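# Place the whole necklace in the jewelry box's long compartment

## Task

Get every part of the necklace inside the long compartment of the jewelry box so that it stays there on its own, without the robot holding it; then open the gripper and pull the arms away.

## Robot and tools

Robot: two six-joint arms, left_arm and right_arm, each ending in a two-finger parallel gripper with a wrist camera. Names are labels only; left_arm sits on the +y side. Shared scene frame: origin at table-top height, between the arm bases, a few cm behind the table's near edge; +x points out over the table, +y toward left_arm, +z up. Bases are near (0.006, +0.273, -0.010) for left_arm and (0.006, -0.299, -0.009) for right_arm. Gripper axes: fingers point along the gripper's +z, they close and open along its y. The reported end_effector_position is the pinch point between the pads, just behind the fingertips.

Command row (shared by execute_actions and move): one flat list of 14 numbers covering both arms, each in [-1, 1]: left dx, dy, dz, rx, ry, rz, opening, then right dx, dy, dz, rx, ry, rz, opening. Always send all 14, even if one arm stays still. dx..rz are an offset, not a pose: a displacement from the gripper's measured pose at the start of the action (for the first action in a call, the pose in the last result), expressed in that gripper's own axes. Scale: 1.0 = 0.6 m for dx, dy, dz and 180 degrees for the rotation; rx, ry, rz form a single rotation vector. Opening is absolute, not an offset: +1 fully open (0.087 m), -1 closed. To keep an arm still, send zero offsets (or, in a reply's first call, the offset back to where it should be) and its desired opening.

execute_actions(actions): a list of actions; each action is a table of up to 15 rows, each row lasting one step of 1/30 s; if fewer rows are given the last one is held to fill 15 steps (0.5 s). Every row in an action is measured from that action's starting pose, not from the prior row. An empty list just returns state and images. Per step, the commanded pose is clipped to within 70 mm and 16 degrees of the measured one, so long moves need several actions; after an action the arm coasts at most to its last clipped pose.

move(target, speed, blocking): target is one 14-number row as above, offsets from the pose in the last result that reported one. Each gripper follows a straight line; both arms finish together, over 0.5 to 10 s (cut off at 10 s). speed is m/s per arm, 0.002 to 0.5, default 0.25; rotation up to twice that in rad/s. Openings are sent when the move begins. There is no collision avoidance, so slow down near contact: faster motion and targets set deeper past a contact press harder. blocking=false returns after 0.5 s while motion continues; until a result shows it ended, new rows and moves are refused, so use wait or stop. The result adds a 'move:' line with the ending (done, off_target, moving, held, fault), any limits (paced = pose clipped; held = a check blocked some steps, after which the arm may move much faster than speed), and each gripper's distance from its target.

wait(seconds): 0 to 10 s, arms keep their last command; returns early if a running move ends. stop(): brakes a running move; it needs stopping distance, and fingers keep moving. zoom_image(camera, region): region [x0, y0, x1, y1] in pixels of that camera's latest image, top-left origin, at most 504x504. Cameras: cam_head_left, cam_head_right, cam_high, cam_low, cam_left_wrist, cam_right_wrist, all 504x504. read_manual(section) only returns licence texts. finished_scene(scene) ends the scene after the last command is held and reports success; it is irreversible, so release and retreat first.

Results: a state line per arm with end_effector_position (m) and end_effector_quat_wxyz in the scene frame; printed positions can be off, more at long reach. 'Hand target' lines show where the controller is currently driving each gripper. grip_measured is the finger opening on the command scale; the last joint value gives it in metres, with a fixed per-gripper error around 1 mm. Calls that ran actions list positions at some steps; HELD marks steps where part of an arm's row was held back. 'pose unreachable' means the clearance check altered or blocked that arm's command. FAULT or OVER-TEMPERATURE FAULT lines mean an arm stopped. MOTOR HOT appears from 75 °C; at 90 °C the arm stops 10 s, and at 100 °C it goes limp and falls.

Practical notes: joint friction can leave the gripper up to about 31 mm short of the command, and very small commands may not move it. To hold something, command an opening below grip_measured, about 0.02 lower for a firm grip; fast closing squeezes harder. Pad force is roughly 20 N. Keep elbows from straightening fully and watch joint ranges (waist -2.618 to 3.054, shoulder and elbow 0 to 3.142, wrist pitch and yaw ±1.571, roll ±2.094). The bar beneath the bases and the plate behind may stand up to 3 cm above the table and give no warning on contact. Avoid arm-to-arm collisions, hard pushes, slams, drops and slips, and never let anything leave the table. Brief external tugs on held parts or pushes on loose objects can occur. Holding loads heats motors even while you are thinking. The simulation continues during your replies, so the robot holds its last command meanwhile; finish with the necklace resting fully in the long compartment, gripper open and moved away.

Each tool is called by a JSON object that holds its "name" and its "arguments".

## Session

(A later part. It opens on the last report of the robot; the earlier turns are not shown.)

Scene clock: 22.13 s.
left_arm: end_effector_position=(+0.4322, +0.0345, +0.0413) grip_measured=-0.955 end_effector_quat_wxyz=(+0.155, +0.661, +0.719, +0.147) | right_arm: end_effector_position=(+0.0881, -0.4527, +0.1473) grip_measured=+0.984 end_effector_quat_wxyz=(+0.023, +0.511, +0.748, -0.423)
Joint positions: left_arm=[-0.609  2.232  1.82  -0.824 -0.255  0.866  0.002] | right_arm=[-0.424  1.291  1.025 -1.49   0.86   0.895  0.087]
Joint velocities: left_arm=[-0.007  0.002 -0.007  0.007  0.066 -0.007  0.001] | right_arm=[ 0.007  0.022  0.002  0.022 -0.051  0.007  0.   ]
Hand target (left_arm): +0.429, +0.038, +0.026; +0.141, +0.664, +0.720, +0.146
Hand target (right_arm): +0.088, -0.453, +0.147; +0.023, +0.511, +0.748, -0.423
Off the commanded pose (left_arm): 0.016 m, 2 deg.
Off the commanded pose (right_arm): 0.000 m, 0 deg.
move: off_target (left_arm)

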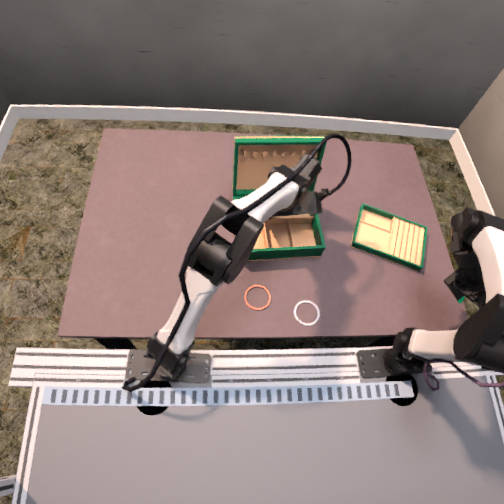

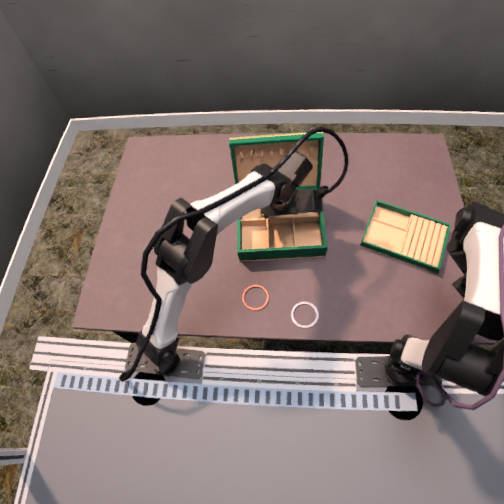

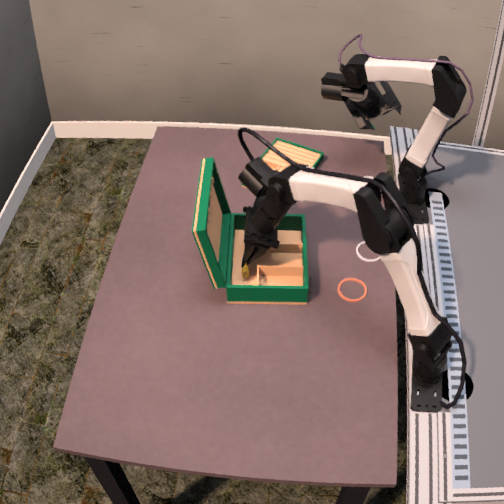

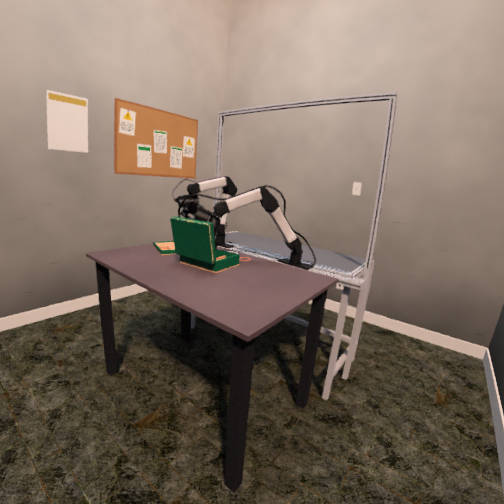

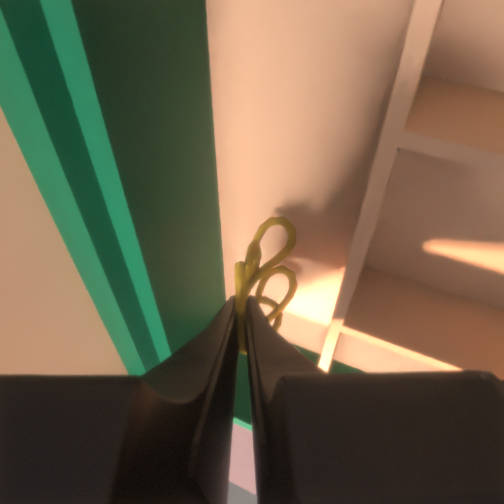

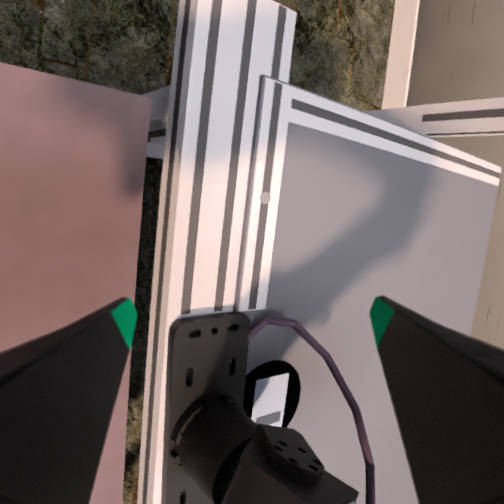

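{"name": "move", "arguments": {"target": [0.0065, -0.0207, 0.038, 0.035, 0, 0, -0.978, 0, 0, 0, 0, 0, 0, 1], "speed": 0.06}}

{"name": "zoom_image", "arguments": {"camera": "cam_high", "region": [190, 150, 330, 310]}}

Scene clock: 23.70 s.
left_arm: end_effector_position=(+0.4284, +0.0320, +0.0203) grip_measured=-0.955 end_effector_quat_wxyz=(+0.130, +0.668, +0.725, +0.110) | right_arm: end_effector_position=(+0.0881, -0.4527, +0.1473) grip_measured=+0.984 end_effector_quat_wxyz=(+0.023, +0.511, +0.748, -0.423)
Joint positions: left_arm=[-0.594  2.29   1.863 -0.865 -0.182  0.867  0.002] | right_arm=[-0.424  1.291  1.025 -1.49   0.86   0.895  0.087]
Joint velocities: left_arm=[ 0.002  0.007  0.012  0.007  0.051 -0.037  0.001] | right_arm=[ 0.002  0.007  0.002 -0.007 -0.037 -0.022 -0.001]
Hand target (left_arm): +0.430, +0.037, +0.015; +0.118, +0.669, +0.726, +0.107
Hand target (right_arm): +0.088, -0.453, +0.147; +0.023, +0.511, +0.748, -0.423
Off the commanded pose (left_arm): 0.008 m, 1 deg.
Off the commanded pose (right_arm): 0.000 m, 0 deg.
move: done

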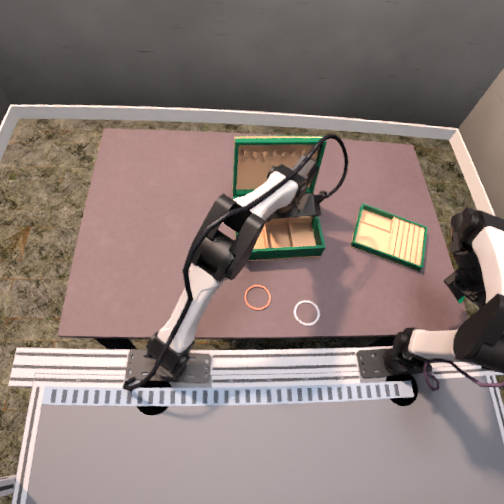

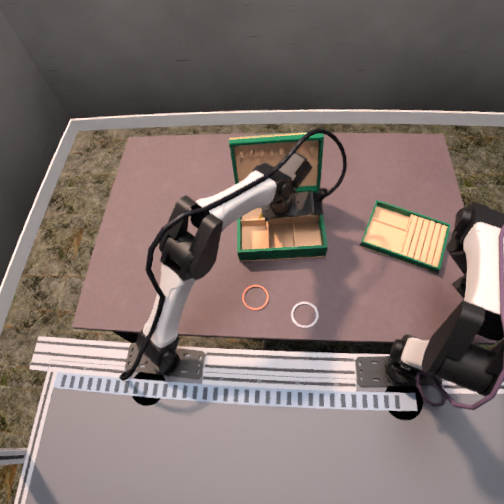

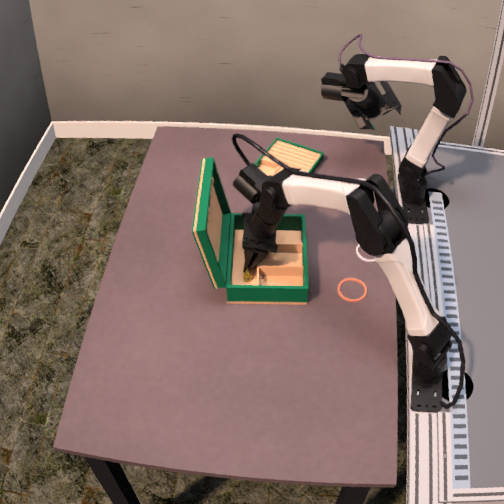

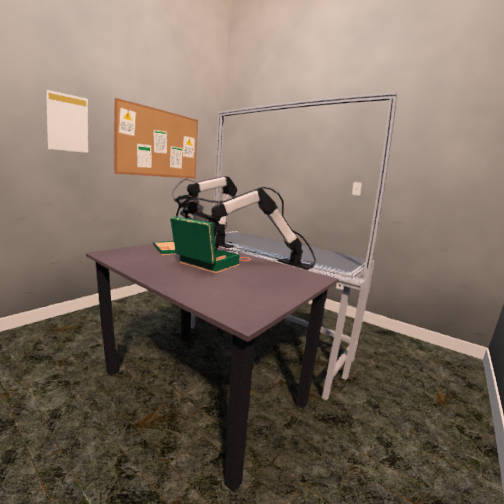

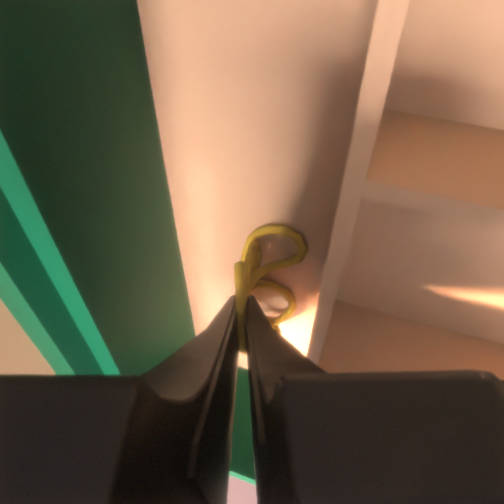

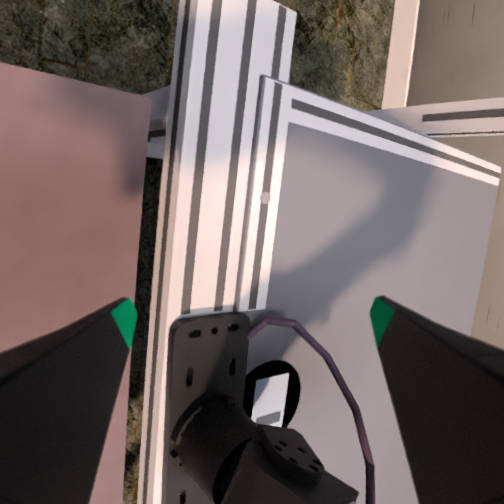

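Region (190, 150, 330, 310) of cam_high's 504x504 image, scaled by 3.150, with more detail than that image has; it fills the left 441 columns of this view, and the rest is white.

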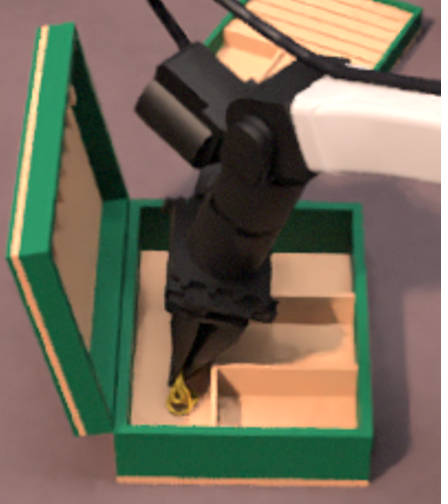

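{"name": "execute_actions", "arguments": {"actions": [[[0,0.002,0,0,0,0,-0.95,0,0,0,0,0,0,1],[0,0.004,0,0,0,0,-0.93,0,0,0,0,0,0,1],[0,0.006,0,0,0,0,-0.91,0,0,0,0,0,0,1],[0,0.008,0,0,0,0,-0.89,0,0,0,0,0,0,1],[0,0.010,0,0,0,0,-0.87,0,0,0,0,0,0,1],[0,0.012,0,0,0,0,-0.85,0,0,0,0,0,0,1],[0,0.014,0,0,0,0,-0.83,0,0,0,0,0,0,1],[0,0.016,0,0,0,0,-0.81,0,0,0,0,0,0,1],[0,0.016,0,0,0,0,-0.79,0,0,0,0,0,0,1],[0,0.016,0,0,0,0,-0.77,0,0,0,0,0,0,1],[0,0.016,0,0,0,0,-0.75,0,0,0,0,0,0,1],[0,0.016,0,0,0,0,-0.73,0,0,0,0,0,0,1],[0,0.016,0,0,0,0,-0.71,0,0,0,0,0,0,1],[0,0.016,0,0,0,0,-0.70,0,0,0,0,0,0,1],[0,0.016,0,0,0,0,-0.70,0,0,0,0,0,0,1]]]}}

{"name": "zoom_image", "arguments": {"camera": "cam_left_wrist", "region": [150, 190, 370, 400]}}

Scene clock: 24.50 s.
left_arm: end_effector_position=(+0.4359, +0.0260, +0.0312) grip_measured=-0.702 end_effector_quat_wxyz=(+0.147, +0.666, +0.723, +0.111) | right_arm: end_effector_position=(+0.0881, -0.4527, +0.1473) grip_measured=+0.984 end_effector_quat_wxyz=(+0.023, +0.511, +0.748, -0.423)
Joint positions: left_arm=[-0.594  2.29   1.901 -0.87  -0.181  0.87   0.013] | right_arm=[-0.424  1.291  1.025 -1.49   0.86   0.895  0.087]
Joint velocities: left_arm=[ 0.012  0.007 -0.017 -0.11  -0.051 -0.037  0.002] | right_arm=[-0.012 -0.002 -0.002  0.037 -0.022  0.066 -0.001]
Hand target (left_arm): +0.437, +0.033, +0.024; +0.131, +0.668, +0.725, +0.110
Hand target (right_arm): +0.088, -0.453, +0.147; +0.023, +0.511, +0.748, -0.423
Off the commanded pose (left_arm): 0.010 m, 2 deg.
Off the commanded pose (right_arm): 0.000 m, 0 deg.
Step readings (end_effector_position):
0: left_arm (+0.4282, +0.0318, +0.0203) | right_arm (+0.0881, -0.4527, +0.1473)
1: left_arm (+0.4282, +0.0318, +0.0203) | right_arm (+0.0881, -0.4527, +0.1473)
2: left_arm (+0.4282, +0.0318, +0.0203) | right_arm (+0.0881, -0.4527, +0.1473)
4: left_arm (+0.4282, +0.0318, +0.0203) | right_arm (+0.0881, -0.4527, +0.1473)
8: left_arm (+0.4320, +0.0290, +0.0259) | right_arm (+0.0881, -0.4527, +0.1473)
15: end_effector_position above

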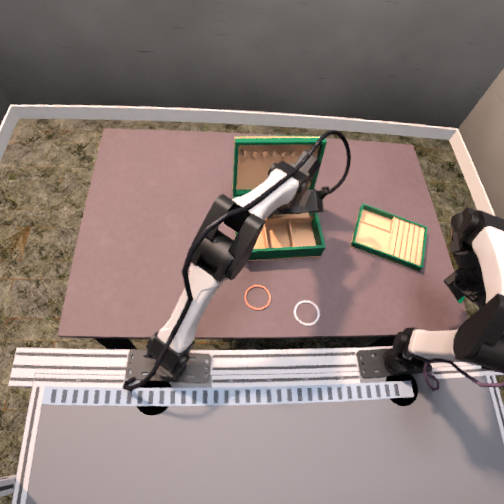

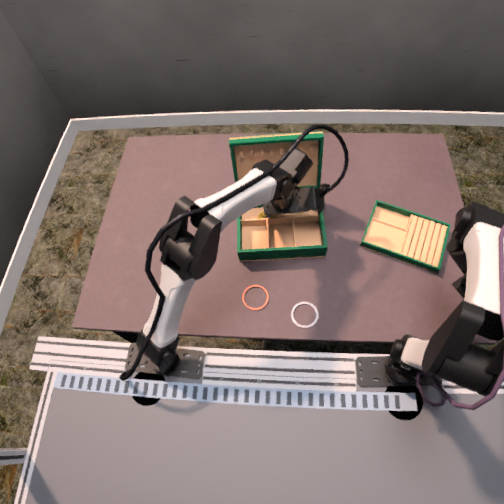

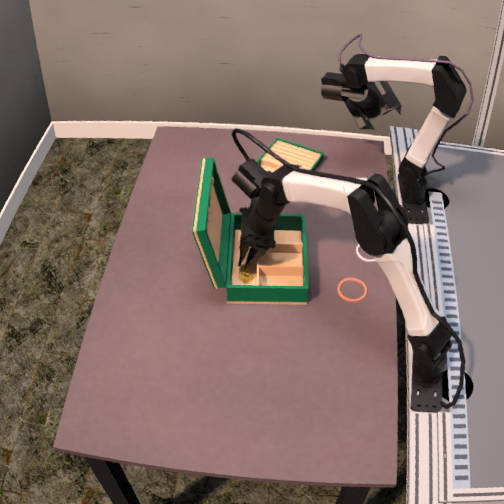

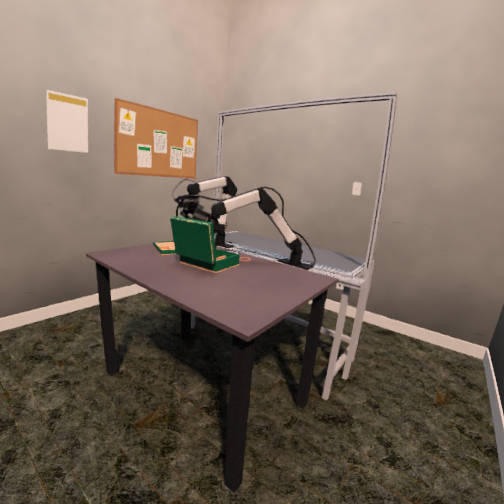

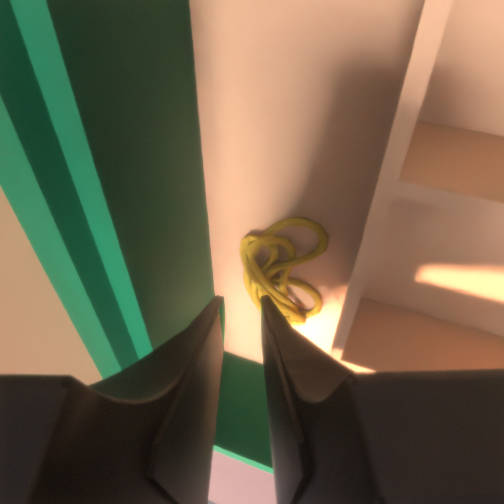

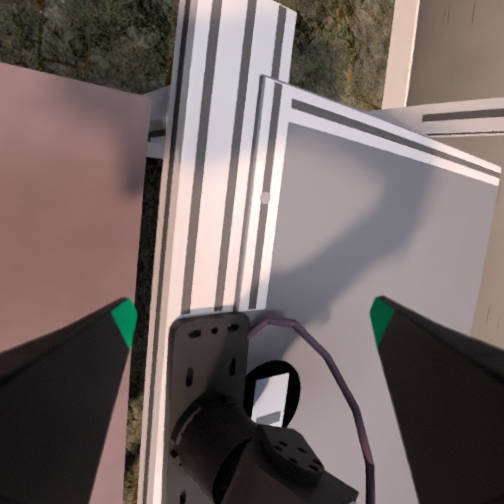

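Region (150, 190, 370, 400) of cam_left_wrist's 504x504 image, scaled by 2.291, with more detail than that image has; it fills the top 481 rows of this view, and the rest is white.

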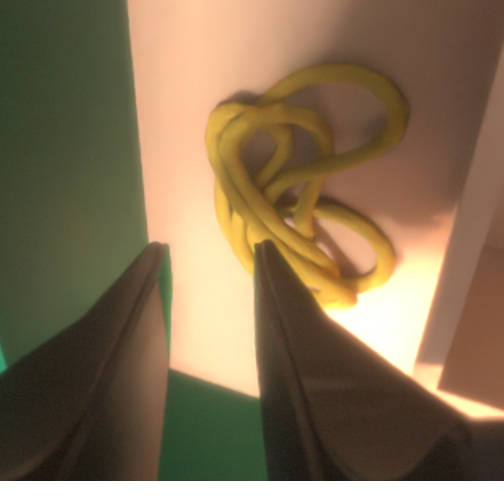

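{"name": "move", "arguments": {"target": [0.25, 0, -0.25, 0, 0, 0, -0.7, 0, 0, 0, 0, 0, 0, 1], "speed": 0.25}}

{"name": "zoom_image", "arguments": {"camera": "cam_head_right", "region": [210, 130, 350, 270]}}

Scene clock: 26.03 s.
left_arm: end_effector_position=(+0.3808, +0.1762, +0.1712) grip_measured=-0.700 end_effector_quat_wxyz=(+0.173, +0.659, +0.722, +0.118) | right_arm: end_effector_position=(+0.0881, -0.4527, +0.1473) grip_measured=+0.984 end_effector_quat_wxyz=(+0.023, +0.511, +0.748, -0.423)
Joint positions: left_arm=[-0.333  1.71   1.611 -1.071 -0.092  1.111  0.013] | right_arm=[-0.424  1.291  1.025 -1.49   0.86   0.895  0.087]
Joint velocities: left_arm=[-0.017  0.007  0.007 -0.051 -0.022  0.037  0.   ] | right_arm=[-0.017 -0.012 -0.002  0.007  0.037  0.007  0.001]
Hand target (left_arm): +0.371, +0.182, +0.159; +0.147, +0.666, +0.724, +0.107
Hand target (right_arm): +0.088, -0.453, +0.147; +0.023, +0.511, +0.748, -0.423
Off the commanded pose (left_arm): 0.014 m, 3 deg.
Off the commanded pose (right_arm): 0.000 m, 0 deg.
move: off_target (left_arm)

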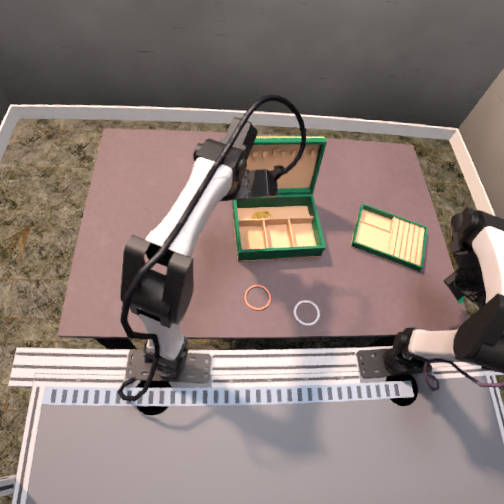

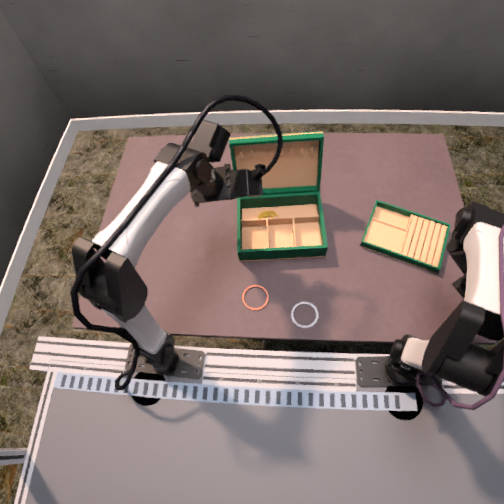

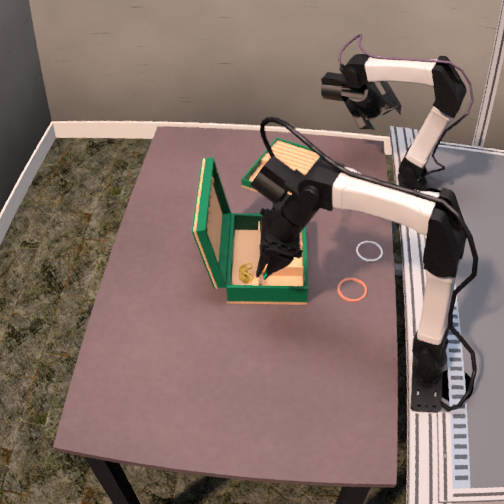

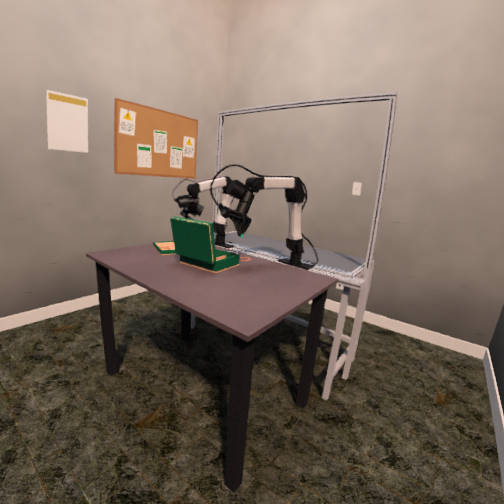

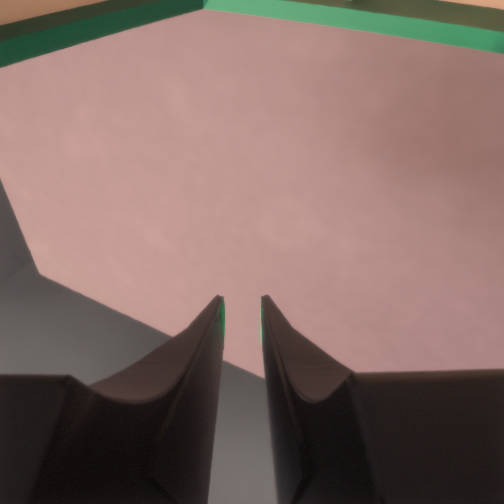

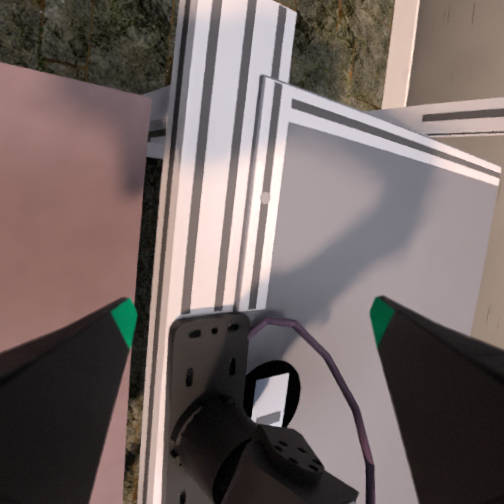

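Region (210, 130, 350, 270) of cam_head_right's 504x504 image, scaled by 3.600, with more detail than that image has.

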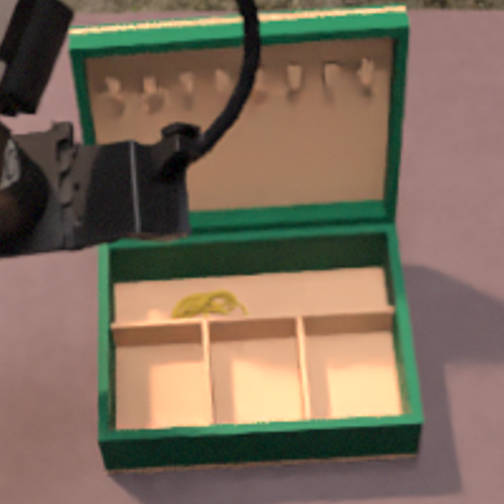

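{"name": "move", "arguments": {"target": [0.2, -0.12, -0.03, 0, 0, 0, -0.7, 0, 0, 0, 0, 0, 0, 1], "speed": 0.25}}

Scene clock: 27.33 s.
left_arm: end_effector_position=(+0.3018, +0.2858, +0.1505) grip_measured=-0.700 end_effector_quat_wxyz=(+0.174, +0.658, +0.724, +0.114) | right_arm: end_effector_position=(+0.0881, -0.4527, +0.1473) grip_measured=+0.984 end_effector_quat_wxyz=(+0.023, +0.511, +0.748, -0.423)
Joint positions: left_arm=[-0.013  1.309  1.155 -1.01   0.041  1.399  0.013] | right_arm=[-0.424  1.291  1.025 -1.49   0.86   0.895  0.087]
Joint velocities: left_arm=[ 0.002  0.002 -0.002  0.007 -0.066  0.081 -0.   ] | right_arm=[ 0.012 -0.002  0.017 -0.037  0.007  0.007 -0.   ]
Hand target (left_arm): +0.299, +0.288, +0.145; +0.173, +0.659, +0.723, +0.113
Hand target (right_arm): +0.088, -0.453, +0.147; +0.023, +0.511, +0.748, -0.423
Off the commanded pose (left_arm): 0.005 m, 0 deg.
Off the commanded pose (right_arm): 0.000 m, 0 deg.
move: done

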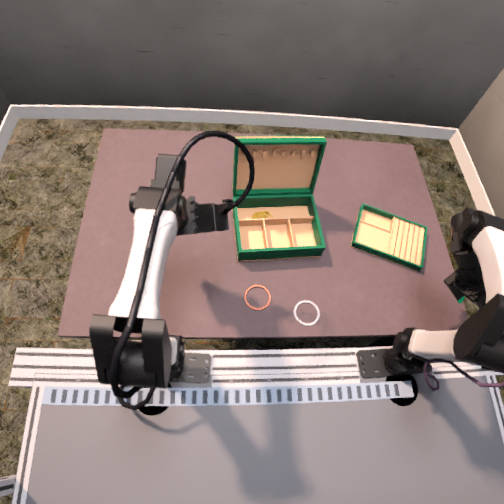

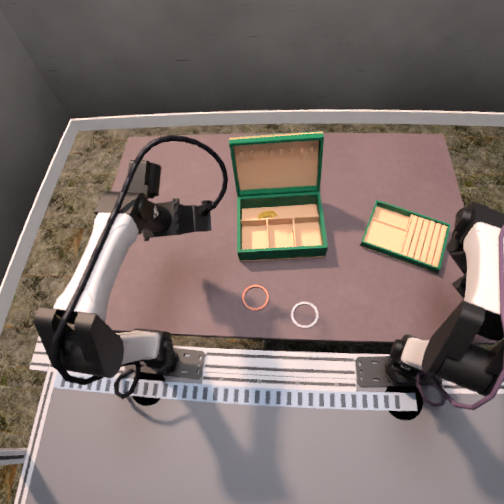

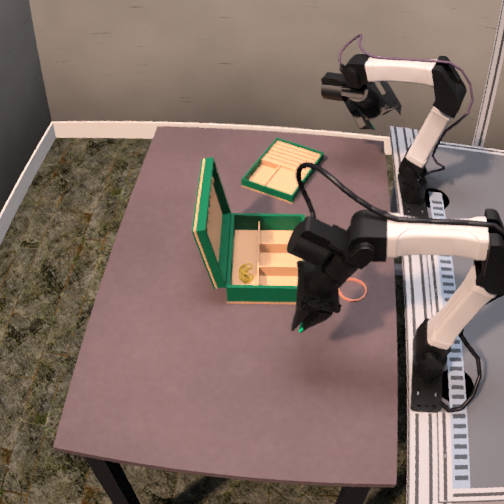

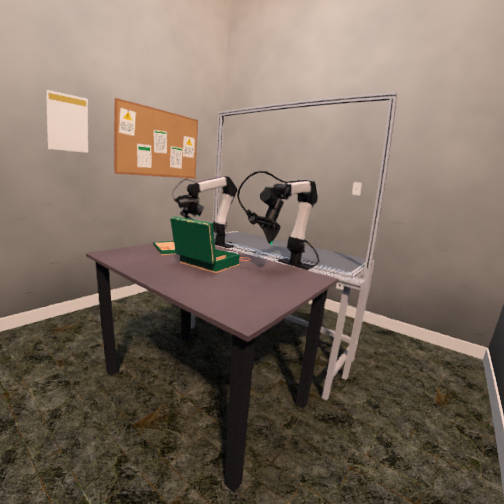

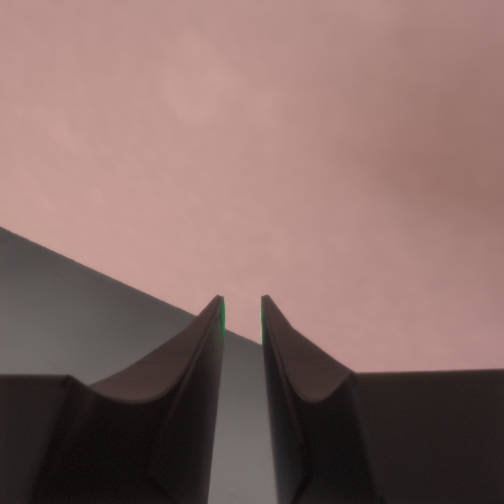

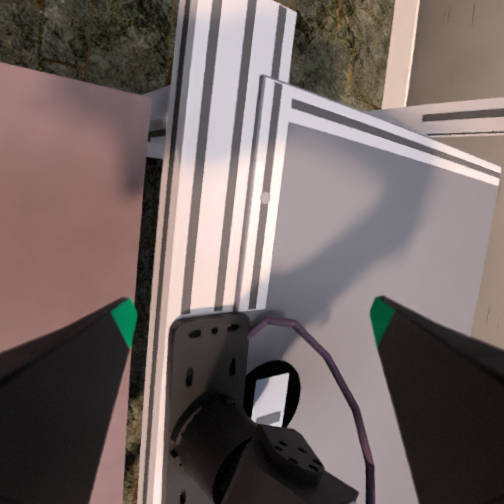

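The necklace is fully inside the long compartment, and the arm is clear.

{"name": "finished_scene", "arguments": {"scene": 1}}

The scene is finished: the task was done.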